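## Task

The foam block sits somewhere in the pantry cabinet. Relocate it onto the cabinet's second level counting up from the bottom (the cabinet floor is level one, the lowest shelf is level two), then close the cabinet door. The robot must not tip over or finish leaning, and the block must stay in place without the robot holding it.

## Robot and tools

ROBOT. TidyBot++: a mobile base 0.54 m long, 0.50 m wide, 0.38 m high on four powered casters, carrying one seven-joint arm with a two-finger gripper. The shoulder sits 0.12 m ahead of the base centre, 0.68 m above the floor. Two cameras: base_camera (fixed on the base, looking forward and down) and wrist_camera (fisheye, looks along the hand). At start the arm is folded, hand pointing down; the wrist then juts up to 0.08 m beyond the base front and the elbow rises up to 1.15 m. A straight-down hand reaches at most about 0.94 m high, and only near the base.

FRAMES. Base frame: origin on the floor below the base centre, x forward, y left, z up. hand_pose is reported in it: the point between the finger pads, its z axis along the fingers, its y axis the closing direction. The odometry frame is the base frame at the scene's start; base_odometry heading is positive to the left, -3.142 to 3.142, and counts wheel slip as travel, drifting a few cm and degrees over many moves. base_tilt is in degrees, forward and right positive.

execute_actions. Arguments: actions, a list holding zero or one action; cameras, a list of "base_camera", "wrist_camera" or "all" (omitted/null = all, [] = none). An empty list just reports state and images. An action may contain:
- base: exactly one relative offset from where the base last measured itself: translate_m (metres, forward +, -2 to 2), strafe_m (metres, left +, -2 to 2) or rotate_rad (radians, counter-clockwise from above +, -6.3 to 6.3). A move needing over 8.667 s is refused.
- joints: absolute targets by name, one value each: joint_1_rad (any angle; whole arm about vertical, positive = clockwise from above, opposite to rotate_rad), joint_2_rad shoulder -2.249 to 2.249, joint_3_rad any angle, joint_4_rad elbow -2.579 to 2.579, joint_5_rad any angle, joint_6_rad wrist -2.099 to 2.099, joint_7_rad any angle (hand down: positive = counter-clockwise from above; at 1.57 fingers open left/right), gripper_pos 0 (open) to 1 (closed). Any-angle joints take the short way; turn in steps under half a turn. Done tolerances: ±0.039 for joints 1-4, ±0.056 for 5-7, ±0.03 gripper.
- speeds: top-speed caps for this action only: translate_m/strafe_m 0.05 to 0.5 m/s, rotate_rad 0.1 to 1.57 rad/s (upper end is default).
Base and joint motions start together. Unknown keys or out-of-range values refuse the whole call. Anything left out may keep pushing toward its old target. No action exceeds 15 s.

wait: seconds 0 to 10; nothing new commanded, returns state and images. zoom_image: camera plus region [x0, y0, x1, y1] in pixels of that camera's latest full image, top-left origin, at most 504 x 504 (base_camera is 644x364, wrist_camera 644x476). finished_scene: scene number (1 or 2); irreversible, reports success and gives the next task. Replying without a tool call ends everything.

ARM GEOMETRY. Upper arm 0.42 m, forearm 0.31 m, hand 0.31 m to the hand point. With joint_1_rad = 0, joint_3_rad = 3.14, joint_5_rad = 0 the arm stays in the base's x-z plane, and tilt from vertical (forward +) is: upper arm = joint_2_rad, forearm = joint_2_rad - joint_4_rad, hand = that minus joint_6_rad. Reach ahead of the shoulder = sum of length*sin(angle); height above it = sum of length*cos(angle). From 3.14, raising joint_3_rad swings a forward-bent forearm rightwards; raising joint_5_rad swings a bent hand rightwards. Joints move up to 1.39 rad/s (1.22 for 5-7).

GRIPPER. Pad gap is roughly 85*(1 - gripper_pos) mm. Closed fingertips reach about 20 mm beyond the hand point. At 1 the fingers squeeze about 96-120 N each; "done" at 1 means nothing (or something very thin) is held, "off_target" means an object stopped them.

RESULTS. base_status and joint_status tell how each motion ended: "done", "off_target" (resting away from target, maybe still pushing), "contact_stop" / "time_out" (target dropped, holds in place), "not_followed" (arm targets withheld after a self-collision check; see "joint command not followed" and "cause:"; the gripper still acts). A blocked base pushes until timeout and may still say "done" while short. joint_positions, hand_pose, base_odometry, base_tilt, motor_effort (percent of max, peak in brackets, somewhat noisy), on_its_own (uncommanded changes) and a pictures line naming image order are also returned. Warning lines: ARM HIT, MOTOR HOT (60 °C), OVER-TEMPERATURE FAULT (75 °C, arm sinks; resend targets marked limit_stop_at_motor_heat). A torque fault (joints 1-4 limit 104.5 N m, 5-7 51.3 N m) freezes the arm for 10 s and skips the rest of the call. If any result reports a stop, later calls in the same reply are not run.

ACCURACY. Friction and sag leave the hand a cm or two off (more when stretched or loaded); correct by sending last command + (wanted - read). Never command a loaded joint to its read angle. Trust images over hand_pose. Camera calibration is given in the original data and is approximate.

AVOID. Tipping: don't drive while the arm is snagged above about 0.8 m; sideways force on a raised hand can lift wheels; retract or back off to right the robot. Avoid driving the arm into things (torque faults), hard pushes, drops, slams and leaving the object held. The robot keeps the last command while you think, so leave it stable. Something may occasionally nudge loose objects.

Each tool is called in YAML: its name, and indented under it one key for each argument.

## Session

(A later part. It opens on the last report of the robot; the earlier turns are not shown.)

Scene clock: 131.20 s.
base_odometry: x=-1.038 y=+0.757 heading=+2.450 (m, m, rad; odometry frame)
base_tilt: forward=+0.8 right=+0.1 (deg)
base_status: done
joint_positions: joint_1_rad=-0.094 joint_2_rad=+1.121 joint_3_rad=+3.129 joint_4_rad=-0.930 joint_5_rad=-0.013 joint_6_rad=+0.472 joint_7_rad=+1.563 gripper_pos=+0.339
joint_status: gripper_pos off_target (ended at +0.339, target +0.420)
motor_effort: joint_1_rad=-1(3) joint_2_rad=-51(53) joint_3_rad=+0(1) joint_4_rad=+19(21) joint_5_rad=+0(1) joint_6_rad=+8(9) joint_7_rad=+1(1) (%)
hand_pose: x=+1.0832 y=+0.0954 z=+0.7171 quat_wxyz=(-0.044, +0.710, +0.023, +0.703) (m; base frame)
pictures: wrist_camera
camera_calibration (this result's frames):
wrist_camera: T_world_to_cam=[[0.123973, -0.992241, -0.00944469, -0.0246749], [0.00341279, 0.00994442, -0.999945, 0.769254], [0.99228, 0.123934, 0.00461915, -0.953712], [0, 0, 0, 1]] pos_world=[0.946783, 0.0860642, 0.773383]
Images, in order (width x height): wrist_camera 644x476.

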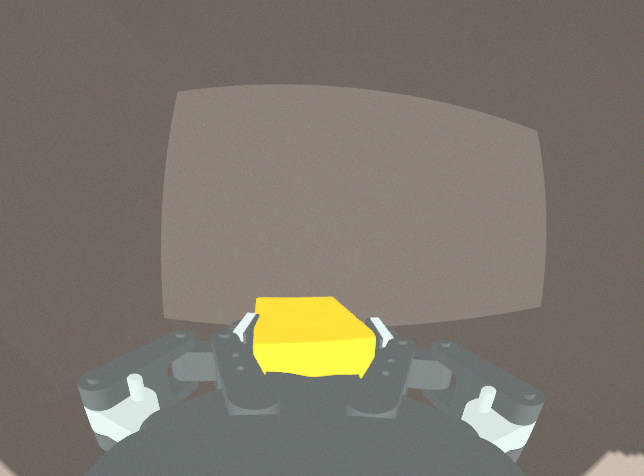

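execute_actions:
  actions:
    - {"joints":{"joint_2_rad":1.11,"gripper_pos":0.45}}
  cameras: []

execute_actions:
  actions:
    - {"base":{"translate_m":-0.55},"speeds":{"translate_m":0.3}}
  cameras: []

execute_actions:
  actions:
    - {"joints":{"joint_2_rad":1.39,"joint_4_rad":-1.26,"joint_6_rad":1.15}}

Scene clock: 134.77 s.
base_odometry: x=-1.038 y=+0.757 heading=+2.450 (m, m, rad; odometry frame)
base_tilt: forward=+0.8 right=+0.1 (deg)
base_status: not commanded
joint_positions: joint_1_rad=-0.094 joint_2_rad=+1.120 joint_3_rad=+3.129 joint_4_rad=-0.930 joint_5_rad=-0.013 joint_6_rad=+0.471 joint_7_rad=+1.563 gripper_pos=+0.339
joint_status: gripper_pos off_target (ended at +0.339, target +0.450); the others done
motor_effort: joint_1_rad=+0(0) joint_2_rad=-54(56) joint_3_rad=+0(0) joint_4_rad=+21(22) joint_5_rad=+0(0) joint_6_rad=+9(10) joint_7_rad=+1(1) (%)
hand_pose: x=+1.0832 y=+0.0954 z=+0.7173 quat_wxyz=(-0.044, +0.710, +0.023, +0.703) (m; base frame)
pictures: none
No camera images: the call's "cameras" was empty. Leave "cameras" out to get every camera's image.

Scene clock: 137.63 s.
base_odometry: x=-0.614 y=+0.407 heading=+2.451 (m, m, rad; odometry frame)
base_tilt: forward=+0.7 right=+0.1 (deg)
base_status: done
joint_positions: joint_1_rad=-0.095 joint_2_rad=+1.120 joint_3_rad=+3.129 joint_4_rad=-0.930 joint_5_rad=-0.013 joint_6_rad=+0.468 joint_7_rad=+1.563 gripper_pos=+0.339
joint_status: not commanded
motor_effort: joint_1_rad=-1(4) joint_2_rad=-55(57) joint_3_rad=+0(1) joint_4_rad=+22(23) joint_5_rad=+0(1) joint_6_rad=+10(10) joint_7_rad=+1(1) (%)
hand_pose: x=+1.0831 y=+0.0961 z=+0.7163 quat_wxyz=(-0.044, +0.711, +0.023, +0.701) (m; base frame)
pictures: none
No camera images: the call's "cameras" was empty. Leave "cameras" out to get every camera's image.

Scene clock: 139.33 s.
base_odometry: x=-0.614 y=+0.407 heading=+2.451 (m, m, rad; odometry frame)
base_tilt: forward=+0.8 right=+0.1 (deg)
base_status: not commanded
joint_positions: joint_1_rad=-0.095 joint_2_rad=+1.398 joint_3_rad=+3.129 joint_4_rad=-1.258 joint_5_rad=-0.013 joint_6_rad=+1.108 joint_7_rad=+1.563 gripper_pos=+0.339
joint_status: all done
motor_effort: joint_1_rad=-1(1) joint_2_rad=-52(59) joint_3_rad=+0(1) joint_4_rad=+14(22) joint_5_rad=+0(1) joint_6_rad=+10(10) joint_7_rad=+1(1) (%)
hand_pose: x=+0.9872 y=+0.0846 z=+0.4831 quat_wxyz=(-0.040, +0.699, +0.021, +0.714) (m; base frame)
pictures: base_camera, wrist_camera
camera_calibration (this result's frames):
wrist_camera: T_world_to_cam=[[0.115464, -0.993303, -0.00405802, -0.0198183], [0.0345654, 0.00810077, -0.99937, 0.504828], [0.99271, 0.115251, 0.0352693, -0.870502], [0, 0, 0, 1]] pos_world=[0.848995, 0.076551, 0.535132]
Images, in order (width x height): base_camera 644x364, wrist_camera 644x476.

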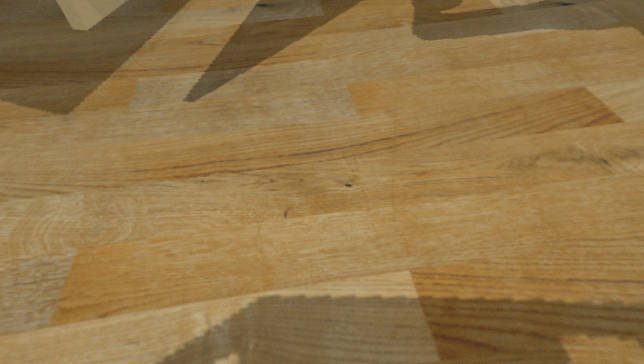

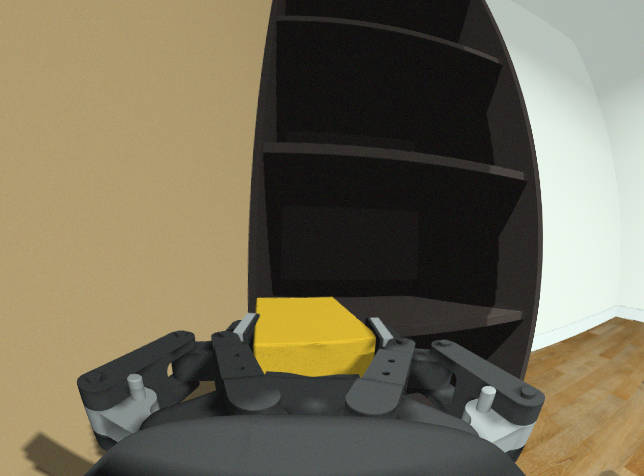

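execute_actions:
  actions:
    - {"base":{"translate_m":0.4},"speeds":{"translate_m":0.25}}
  cameras: ["wrist_camera"]

execute_actions:
  actions:
    - {"joints":{"joint_6_rad":1.07}}
  cameras: ["wrist_camera"]

Scene clock: 143.07 s.
base_odometry: x=-0.923 y=+0.661 heading=+2.452 (m, m, rad; odometry frame)
base_tilt: forward=+0.8 right=+0.1 (deg)
base_status: done
joint_positions: joint_1_rad=-0.095 joint_2_rad=+1.398 joint_3_rad=+3.129 joint_4_rad=-1.258 joint_5_rad=-0.013 joint_6_rad=+1.108 joint_7_rad=+1.563 gripper_pos=+0.339
joint_status: not commanded
motor_effort: joint_1_rad=-1(3) joint_2_rad=-51(53) joint_3_rad=+0(2) joint_4_rad=+14(16) joint_5_rad=+1(1) joint_6_rad=+10(10) joint_7_rad=+1(1) (%)
hand_pose: x=+0.9872 y=+0.0846 z=+0.4831 quat_wxyz=(-0.040, +0.699, +0.021, +0.714) (m; base frame)
pictures: wrist_camera
camera_calibration (this result's frames):
wrist_camera: T_world_to_cam=[[0.115411, -0.99331, -0.00404984, -0.0198152], [0.0347716, 0.00811458, -0.999362, 0.504679], [0.992709, 0.115197, 0.0354754, -0.870585], [0, 0, 0, 1]] pos_world=[0.848976, 0.0765108, 0.535162]
Images, in order (width x height): wrist_camera 644x476.

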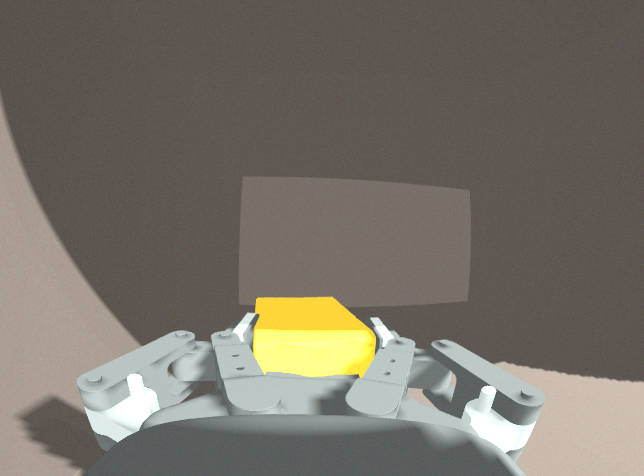

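Scene clock: 143.57 s.
base_odometry: x=-0.923 y=+0.661 heading=+2.452 (m, m, rad; odometry frame)
base_tilt: forward=+0.8 right=+0.1 (deg)
base_status: not commanded
joint_positions: joint_1_rad=-0.095 joint_2_rad=+1.398 joint_3_rad=+3.129 joint_4_rad=-1.258 joint_5_rad=-0.013 joint_6_rad=+1.102 joint_7_rad=+1.563 gripper_pos=+0.339
joint_status: all done
motor_effort: joint_1_rad=+0(1) joint_2_rad=-52(53) joint_3_rad=+0(0) joint_4_rad=+14(15) joint_5_rad=+1(0) joint_6_rad=+9(11) joint_7_rad=+1(1) (%)
hand_pose: x=+0.9872 y=+0.0846 z=+0.4811 quat_wxyz=(-0.040, +0.701, +0.021, +0.712) (m; base frame)
pictures: wrist_camera
camera_calibration (this result's frames):
wrist_camera: T_world_to_cam=[[0.115503, -0.993298, -0.00424673, -0.0197845], [0.028318, 0.00756644, -0.99957, 0.50918], [0.992903, 0.115334, 0.0290022, -0.867642], [0, 0, 0, 1]] pos_world=[0.849351, 0.0765636, 0.53404]
Images, in order (width x height): wrist_camera 644x476.

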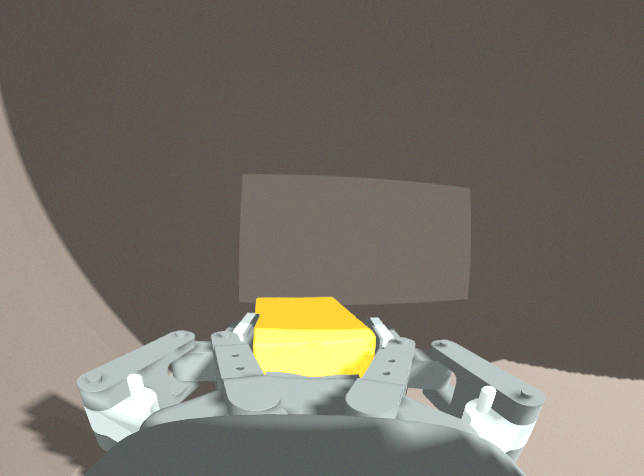

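execute_actions:
  actions:
    - {"joints":{"joint_6_rad":0.99}}
  cameras: []

execute_actions:
  actions:
    - {"joints":{"gripper_pos":0}}
  cameras: []

execute_actions:
  actions:
    - {"base":{"translate_m":-0.55}}

Scene clock: 145.70 s.
base_odometry: x=-0.923 y=+0.661 heading=+2.452 (m, m, rad; odometry frame)
base_tilt: forward=+0.8 right=+0.1 (deg)
base_status: not commanded
joint_positions: joint_1_rad=-0.095 joint_2_rad=+1.398 joint_3_rad=+3.129 joint_4_rad=-1.258 joint_5_rad=-0.013 joint_6_rad=+1.019 joint_7_rad=+1.563 gripper_pos=+0.339
joint_status: all done
motor_effort: joint_1_rad=-2(1) joint_2_rad=-52(54) joint_3_rad=+0(0) joint_4_rad=+14(15) joint_5_rad=+0(0) joint_6_rad=+9(11) joint_7_rad=+1(1) (%)
hand_pose: x=+0.9865 y=+0.0850 z=+0.4554 quat_wxyz=(-0.038, +0.730, +0.022, +0.682) (m; base frame)
pictures: none
No camera images: the call's "cameras" was empty. Leave "cameras" out to get every camera's image.

Scene clock: 146.50 s.
base_odometry: x=-0.923 y=+0.661 heading=+2.452 (m, m, rad; odometry frame)
base_tilt: forward=+0.8 right=+0.1 (deg)
base_status: not commanded
joint_positions: joint_1_rad=-0.095 joint_2_rad=+1.398 joint_3_rad=+3.129 joint_4_rad=-1.258 joint_5_rad=-0.013 joint_6_rad=+1.019 joint_7_rad=+1.563 gripper_pos=+0.000
joint_status: all done
motor_effort: joint_1_rad=-1(1) joint_2_rad=-51(52) joint_3_rad=+0(0) joint_4_rad=+14(14) joint_5_rad=+1(0) joint_6_rad=+9(9) joint_7_rad=+1(1) (%)
hand_pose: x=+0.9865 y=+0.0850 z=+0.4554 quat_wxyz=(-0.038, +0.730, +0.022, +0.682) (m; base frame)
pictures: none
No camera images: the call's "cameras" was empty. Leave "cameras" out to get every camera's image.

Scene clock: 149.13 s.
base_odometry: x=-0.498 y=+0.311 heading=+2.452 (m, m, rad; odometry frame)
base_tilt: forward=+0.8 right=+0.1 (deg)
base_status: done
joint_positions: joint_1_rad=-0.095 joint_2_rad=+1.398 joint_3_rad=+3.129 joint_4_rad=-1.258 joint_5_rad=-0.013 joint_6_rad=+1.019 joint_7_rad=+1.563 gripper_pos=+0.000
joint_status: not commanded
motor_effort: joint_1_rad=-2(3) joint_2_rad=-50(52) joint_3_rad=+0(2) joint_4_rad=+14(15) joint_5_rad=+1(1) joint_6_rad=+9(10) joint_7_rad=+1(1) (%)
hand_pose: x=+0.9865 y=+0.0852 z=+0.4554 quat_wxyz=(-0.038, +0.730, +0.022, +0.682) (m; base frame)
pictures: base_camera, wrist_camera
camera_calibration (this result's frames):
wrist_camera: T_world_to_cam=[[0.116761, -0.993137, -0.00682102, -0.0193144], [-0.0541886, 0.000487261, -0.998531, 0.565042], [0.991681, 0.116959, -0.0537597, -0.827523], [0, 0, 0, 1]] pos_world=[0.853512, 0.0773287, 0.519592]
Images, in order (width x height): base_camera 644x364, wrist_camera 644x476.

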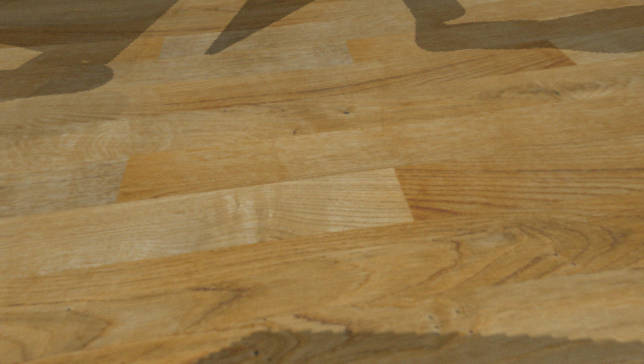

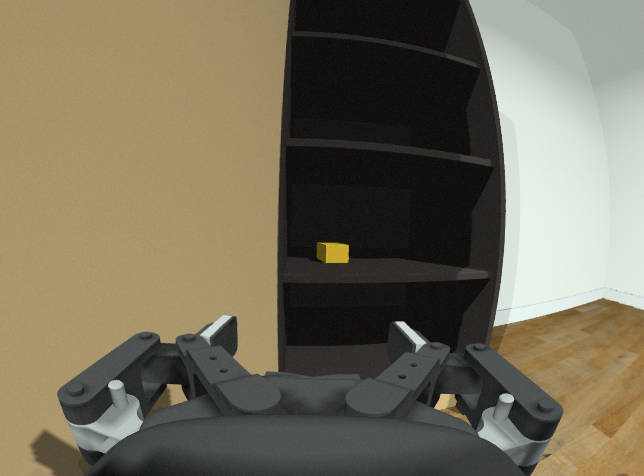

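execute_actions:
  actions:
    - {"base":{"translate_m":-0.2},"joints":{"joint_1_rad":-0.012,"joint_6_rad":1.15,"gripper_pos":0.97}}
  cameras: []

execute_actions:
  actions:
    - {"base":{"strafe_m":0.5}}
  cameras: []

execute_actions:
  actions:
    - {"base":{"translate_m":0.3}}
  cameras: ["wrist_camera"]

execute_actions:
  actions:
    - {"base":{"strafe_m":-0.6},"speeds":{"strafe_m":0.15}}

Scene clock: 153.73 s.
base_odometry: x=-0.344 y=+0.184 heading=+2.453 (m, m, rad; odometry frame)
base_tilt: forward=+0.8 right=+0.1 (deg)
base_status: done
joint_positions: joint_1_rad=-0.015 joint_2_rad=+1.398 joint_3_rad=+3.129 joint_4_rad=-1.258 joint_5_rad=-0.013 joint_6_rad=+1.115 joint_7_rad=+1.563 gripper_pos=+0.970
joint_status: all done
motor_effort: joint_1_rad=-1(5) joint_2_rad=-52(54) joint_3_rad=+0(1) joint_4_rad=+14(16) joint_5_rad=+1(0) joint_6_rad=+9(11) joint_7_rad=+1(1) (%)
hand_pose: x=+0.9912 y=+0.0150 z=+0.4858 quat_wxyz=(-0.011, +0.696, -0.007, +0.718) (m; base frame)
pictures: none
No camera images: the call's "cameras" was empty. Leave "cameras" out to get every camera's image.

Scene clock: 156.40 s.
base_odometry: x=-0.661 y=-0.202 heading=+2.453 (m, m, rad; odometry frame)
base_tilt: forward=+0.8 right=+0.1 (deg)
base_status: done
joint_positions: joint_1_rad=-0.013 joint_2_rad=+1.397 joint_3_rad=+3.117 joint_4_rad=-1.259 joint_5_rad=-0.004 joint_6_rad=+1.116 joint_7_rad=+1.563 gripper_pos=+0.970
joint_status: not commanded
motor_effort: joint_1_rad=+0(28) joint_2_rad=-51(55) joint_3_rad=-1(10) joint_4_rad=+14(17) joint_5_rad=+0(31) joint_6_rad=+9(10) joint_7_rad=+1(1) (%)
hand_pose: x=+0.9911 y=+0.0198 z=+0.4864 quat_wxyz=(-0.017, +0.696, -0.007, +0.718) (m; base frame)
pictures: none
No camera images: the call's "cameras" was empty. Leave "cameras" out to get every camera's image.

Scene clock: 158.33 s.
base_odometry: x=-0.893 y=-0.011 heading=+2.454 (m, m, rad; odometry frame)
base_tilt: forward=+0.8 right=+0.1 (deg)
base_status: done
joint_positions: joint_1_rad=-0.013 joint_2_rad=+1.397 joint_3_rad=+3.117 joint_4_rad=-1.259 joint_5_rad=-0.004 joint_6_rad=+1.116 joint_7_rad=+1.563 gripper_pos=+0.970
joint_status: not commanded
motor_effort: joint_1_rad=+0(2) joint_2_rad=-51(52) joint_3_rad=-1(1) joint_4_rad=+14(15) joint_5_rad=+0(0) joint_6_rad=+9(10) joint_7_rad=+1(1) (%)
hand_pose: x=+0.9911 y=+0.0198 z=+0.4864 quat_wxyz=(-0.017, +0.696, -0.007, +0.718) (m; base frame)
pictures: wrist_camera
camera_calibration (this result's frames):
wrist_camera: T_world_to_cam=[[0.043701, -0.998981, -0.0112726, -0.00994703], [0.0434438, 0.013173, -0.998969, 0.49945], [0.9981, 0.0431663, 0.0439752, -0.875173], [0, 0, 0, 1]] pos_world=[0.852246, 0.0212618, 0.537309]
Images, in order (width x height): wrist_camera 644x476.

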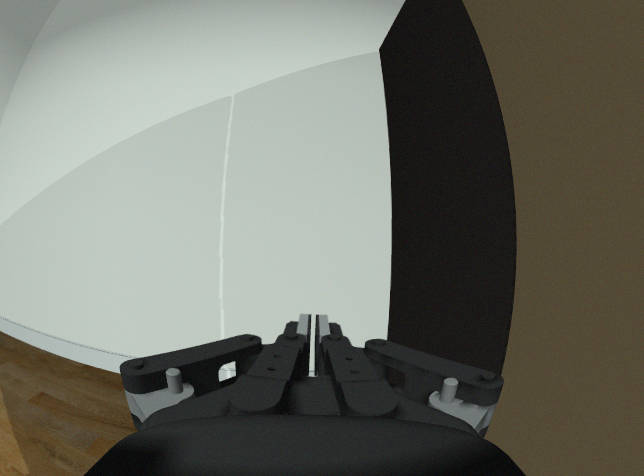

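Scene clock: 163.03 s.
base_odometry: x=-0.513 y=+0.452 heading=+2.454 (m, m, rad; odometry frame)
base_tilt: forward=+0.8 right=+0.1 (deg)
base_status: done
joint_positions: joint_1_rad=-0.014 joint_2_rad=+1.398 joint_3_rad=+3.116 joint_4_rad=-1.261 joint_5_rad=-0.002 joint_6_rad=+1.116 joint_7_rad=+1.563 gripper_pos=+0.970
joint_status: not commanded
motor_effort: joint_1_rad=+0(10) joint_2_rad=-51(57) joint_3_rad=-1(4) joint_4_rad=+14(20) joint_5_rad=+1(4) joint_6_rad=+9(10) joint_7_rad=+1(1) (%)
hand_pose: x=+0.9902 y=+0.0222 z=+0.4850 quat_wxyz=(-0.018, +0.697, -0.006, +0.717) (m; base frame)
pictures: base_camera, wrist_camera
camera_calibration (this result's frames):
wrist_camera: T_world_to_cam=[[0.0474508, -0.998807, -0.0115408, -0.0110738], [0.0406037, 0.013473, -0.999084, 0.500942], [0.998048, 0.0469387, 0.0411945, -0.873064], [0, 0, 0, 1]] pos_world=[0.851545, 0.0231707, 0.536321]
Images, in order (width x height): base_camera 644x364, wrist_camera 644x476.

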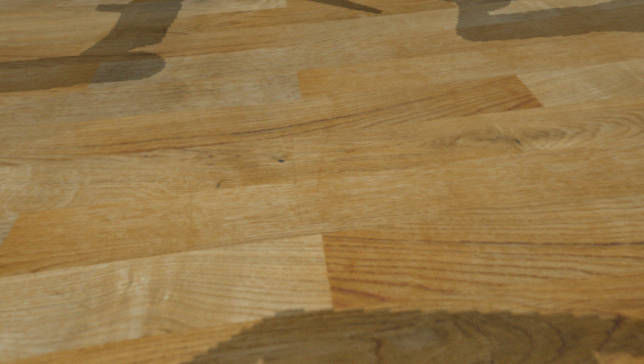

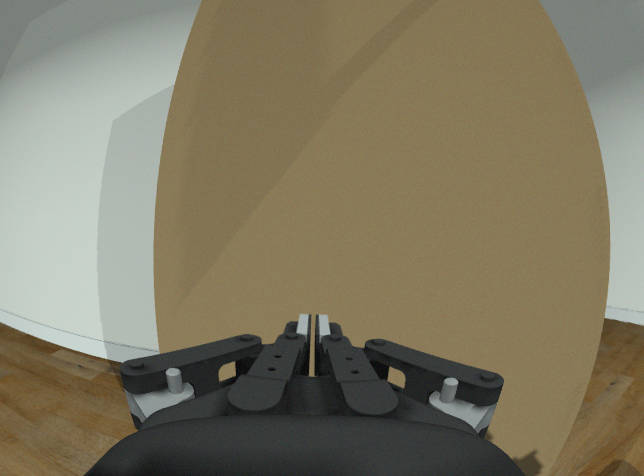

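execute_actions:
  actions:
    - {"base":{"strafe_m":-0.08},"speeds":{"strafe_m":0.15}}
  cameras: []

execute_actions:
  actions:
    - {"base":{"translate_m":0.2},"speeds":{"translate_m":0.1}}

Scene clock: 165.40 s.
base_odometry: x=-0.462 y=+0.514 heading=+2.454 (m, m, rad; odometry frame)
base_tilt: forward=+0.8 right=+0.1 (deg)
base_status: done
joint_positions: joint_1_rad=-0.012 joint_2_rad=+1.398 joint_3_rad=+3.116 joint_4_rad=-1.261 joint_5_rad=-0.002 joint_6_rad=+1.116 joint_7_rad=+1.563 gripper_pos=+0.970
joint_status: not commanded
motor_effort: joint_1_rad=+0(3) joint_2_rad=-51(53) joint_3_rad=+0(2) joint_4_rad=+14(15) joint_5_rad=+1(1) joint_6_rad=+10(10) joint_7_rad=+1(1) (%)
hand_pose: x=+0.9903 y=+0.0205 z=+0.4850 quat_wxyz=(-0.017, +0.697, -0.007, +0.717) (m; base frame)
pictures: none
No camera images: the call's "cameras" was empty. Leave "cameras" out to get every camera's image.

Scene clock: 167.97 s.
base_odometry: x=-0.617 y=+0.642 heading=+2.454 (m, m, rad; odometry frame)
base_tilt: forward=+0.8 right=+0.1 (deg)
base_status: done
joint_positions: joint_1_rad=-0.012 joint_2_rad=+1.398 joint_3_rad=+3.116 joint_4_rad=-1.261 joint_5_rad=-0.002 joint_6_rad=+1.116 joint_7_rad=+1.563 gripper_pos=+0.970
joint_status: not commanded
motor_effort: joint_1_rad=-1(2) joint_2_rad=-51(54) joint_3_rad=+0(1) joint_4_rad=+14(16) joint_5_rad=+0(0) joint_6_rad=+9(10) joint_7_rad=+1(1) (%)
hand_pose: x=+0.9903 y=+0.0205 z=+0.4850 quat_wxyz=(-0.017, +0.697, -0.007, +0.717) (m; base frame)
pictures: base_camera, wrist_camera
camera_calibration (this result's frames):
wrist_camera: T_world_to_cam=[[0.045464, -0.9989, -0.0115225, -0.0108499], [0.0406168, 0.0133733, -0.999085, 0.500968], [0.99814, 0.0449544, 0.0411801, -0.873057], [0, 0, 0, 1]] pos_world=[0.851579, 0.0217102, 0.536337]
Images, in order (width x height): base_camera 644x364, wrist_camera 644x476.

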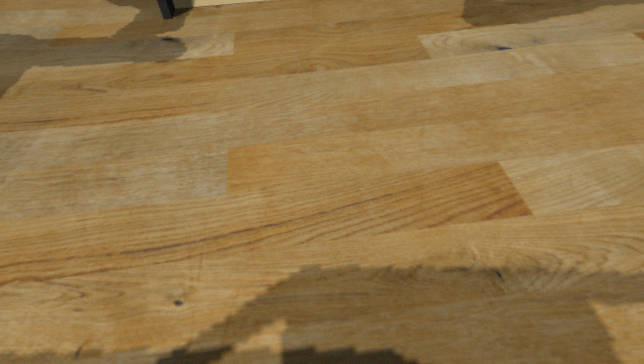

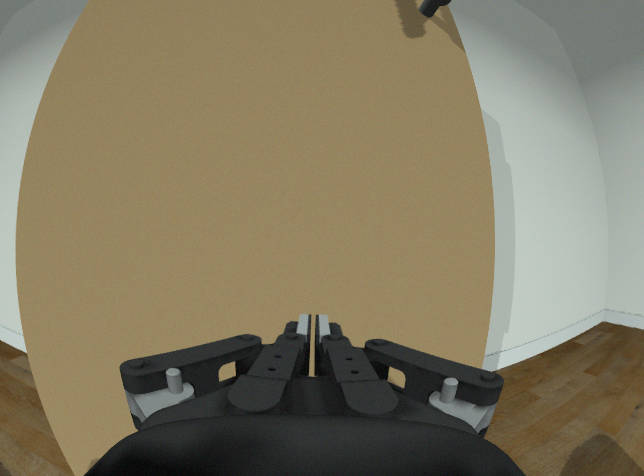

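execute_actions:
  actions:
    - {"base":{"translate_m":0.04},"speeds":{"translate_m":0.05}}
  cameras: []

execute_actions:
  actions:
    - {"base":{"translate_m":-0.5}}

Scene clock: 170.77 s.
base_odometry: x=-0.647 y=+0.667 heading=+2.454 (m, m, rad; odometry frame)
base_tilt: forward=+0.8 right=+0.1 (deg)
base_status: done
joint_positions: joint_1_rad=-0.012 joint_2_rad=+1.398 joint_3_rad=+3.116 joint_4_rad=-1.261 joint_5_rad=-0.002 joint_6_rad=+1.116 joint_7_rad=+1.563 gripper_pos=+0.970
joint_status: not commanded
motor_effort: joint_1_rad=-2(4) joint_2_rad=-51(52) joint_3_rad=+0(2) joint_4_rad=+14(15) joint_5_rad=+0(1) joint_6_rad=+9(10) joint_7_rad=+1(1) (%)
hand_pose: x=+0.9903 y=+0.0205 z=+0.4850 quat_wxyz=(-0.017, +0.697, -0.007, +0.717) (m; base frame)
pictures: none
No camera images: the call's "cameras" was empty. Leave "cameras" out to get every camera's image.

Scene clock: 173.23 s.
base_odometry: x=-0.261 y=+0.350 heading=+2.454 (m, m, rad; odometry frame)
base_tilt: forward=+0.8 right=+0.1 (deg)
base_status: done
joint_positions: joint_1_rad=-0.013 joint_2_rad=+1.398 joint_3_rad=+3.116 joint_4_rad=-1.261 joint_5_rad=-0.002 joint_6_rad=+1.116 joint_7_rad=+1.563 gripper_pos=+0.970
joint_status: not commanded
motor_effort: joint_1_rad=-1(5) joint_2_rad=-51(53) joint_3_rad=-1(2) joint_4_rad=+14(15) joint_5_rad=+0(1) joint_6_rad=+9(10) joint_7_rad=+1(1) (%)
hand_pose: x=+0.9903 y=+0.0207 z=+0.4850 quat_wxyz=(-0.017, +0.697, -0.006, +0.717) (m; base frame)
pictures: base_camera, wrist_camera
camera_calibration (this result's frames):
wrist_camera: T_world_to_cam=[[0.045817, -0.998885, -0.0113774, -0.0109909], [0.0406192, 0.0132428, -0.999087, 0.500964], [0.998124, 0.045313, 0.0411806, -0.873055], [0, 0, 0, 1]] pos_world=[0.851571, 0.0219479, 0.536334]
Images, in order (width x height): base_camera 644x364, wrist_camera 644x476.

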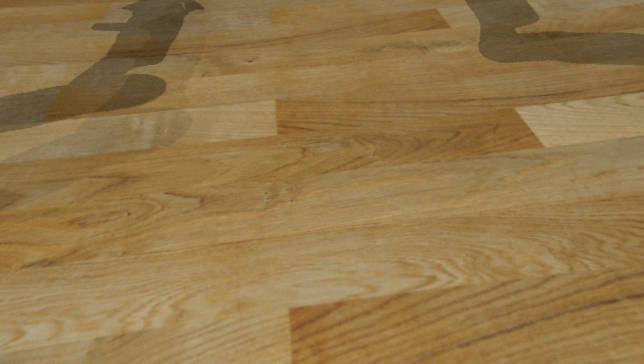

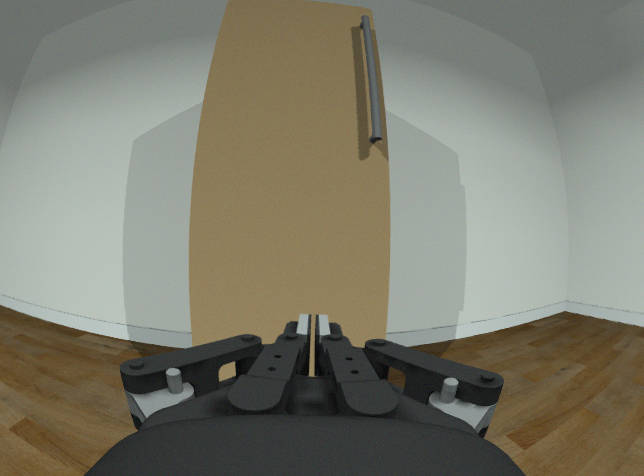

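execute_actions:
  actions:
    - {"base":{"translate_m":0.5}}
  cameras: []

execute_actions:
  actions:
    - {"base":{"translate_m":0.05},"speeds":{"translate_m":0.05}}

Scene clock: 176.63 s.
base_odometry: x=-0.647 y=+0.668 heading=+2.454 (m, m, rad; odometry frame)
base_tilt: forward=+0.8 right=+0.1 (deg)
base_status: done
joint_positions: joint_1_rad=-0.013 joint_2_rad=+1.397 joint_3_rad=+3.116 joint_4_rad=-1.261 joint_5_rad=-0.002 joint_6_rad=+1.116 joint_7_rad=+1.563 gripper_pos=+0.970
joint_status: not commanded
motor_effort: joint_1_rad=-1(4) joint_2_rad=-51(53) joint_3_rad=+0(2) joint_4_rad=+14(15) joint_5_rad=+0(1) joint_6_rad=+9(10) joint_7_rad=+1(1) (%)
hand_pose: x=+0.9903 y=+0.0207 z=+0.4851 quat_wxyz=(-0.017, +0.697, -0.006, +0.717) (m; base frame)
pictures: none
No camera images: the call's "cameras" was empty. Leave "cameras" out to get every camera's image.

Scene clock: 179.70 s.
base_odometry: x=-0.683 y=+0.697 heading=+2.453 (m, m, rad; odometry frame)
base_tilt: forward=+0.7 right=+0.1 (deg)
base_status: translate_m time_out (by the wheels' count: +0.047 of +0.050)
joint_positions: joint_1_rad=-0.011 joint_2_rad=+1.397 joint_3_rad=+3.116 joint_4_rad=-1.388 joint_5_rad=-0.002 joint_6_rad=+1.269 joint_7_rad=+1.563 gripper_pos=+0.970
joint_status: not commanded
motor_effort: joint_1_rad=-2(4) joint_2_rad=-51(56) joint_3_rad=-1(2) joint_4_rad=+38(42) joint_5_rad=+0(2) joint_6_rad=-8(17) joint_7_rad=+2(2) (%)
hand_pose: x=+0.9537 y=+0.0192 z=+0.4773 quat_wxyz=(-0.017, +0.688, -0.007, +0.726) (m; base frame)
pictures: base_camera, wrist_camera
camera_calibration (this result's frames):
wrist_camera: T_world_to_cam=[[0.0440578, -0.998975, -0.0103397, -0.00975349], [0.0669772, 0.01328, -0.997666, 0.468907], [0.996781, 0.0432624, 0.0674936, -0.847387], [0, 0, 0, 1]] pos_world=[0.813683, 0.0206894, 0.524905]
Images, in order (width x height): base_camera 644x364, wrist_camera 644x476.

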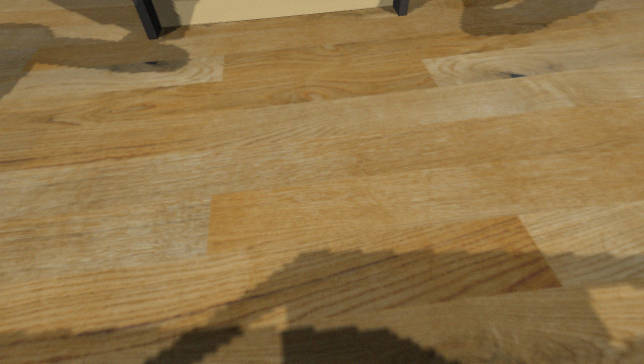

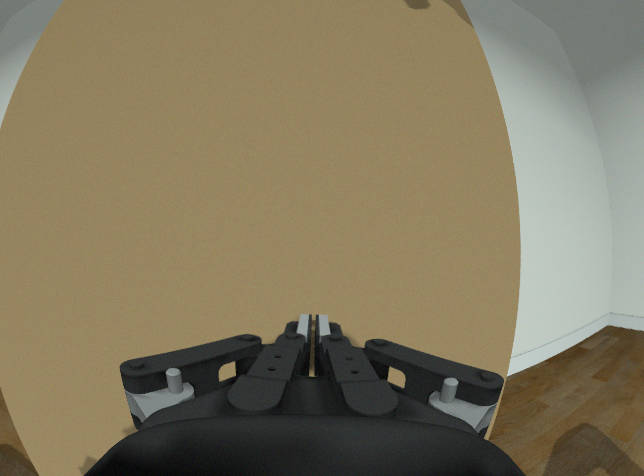

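Shut firmly. Back off.

execute_actions:
  actions:
    - {"base":{"translate_m":-0.15}}
  cameras: []

finished_scene:
  scene: 1

Scene clock: 182.50 s.
base_odometry: x=-0.567 y=+0.602 heading=+2.454 (m, m, rad; odometry frame)
base_tilt: forward=+0.8 right=+0.1 (deg)
base_status: done
joint_positions: joint_1_rad=-0.011 joint_2_rad=+1.388 joint_3_rad=+3.116 joint_4_rad=-1.257 joint_5_rad=-0.002 joint_6_rad=+1.185 joint_7_rad=+1.563 gripper_pos=+0.970
joint_status: not commanded
motor_effort: joint_1_rad=-1(5) joint_2_rad=-51(57) joint_3_rad=-1(2) joint_4_rad=+14(36) joint_5_rad=+0(2) joint_6_rad=+9(9) joint_7_rad=+1(1) (%)
hand_pose: x=+0.9918 y=+0.0187 z=+0.5168 quat_wxyz=(-0.017, +0.667, -0.007, +0.745) (m; base frame)
pictures: none
No camera images: the call's "cameras" was empty. Leave "cameras" out to get every camera's image.

The scene is finished: the task was done.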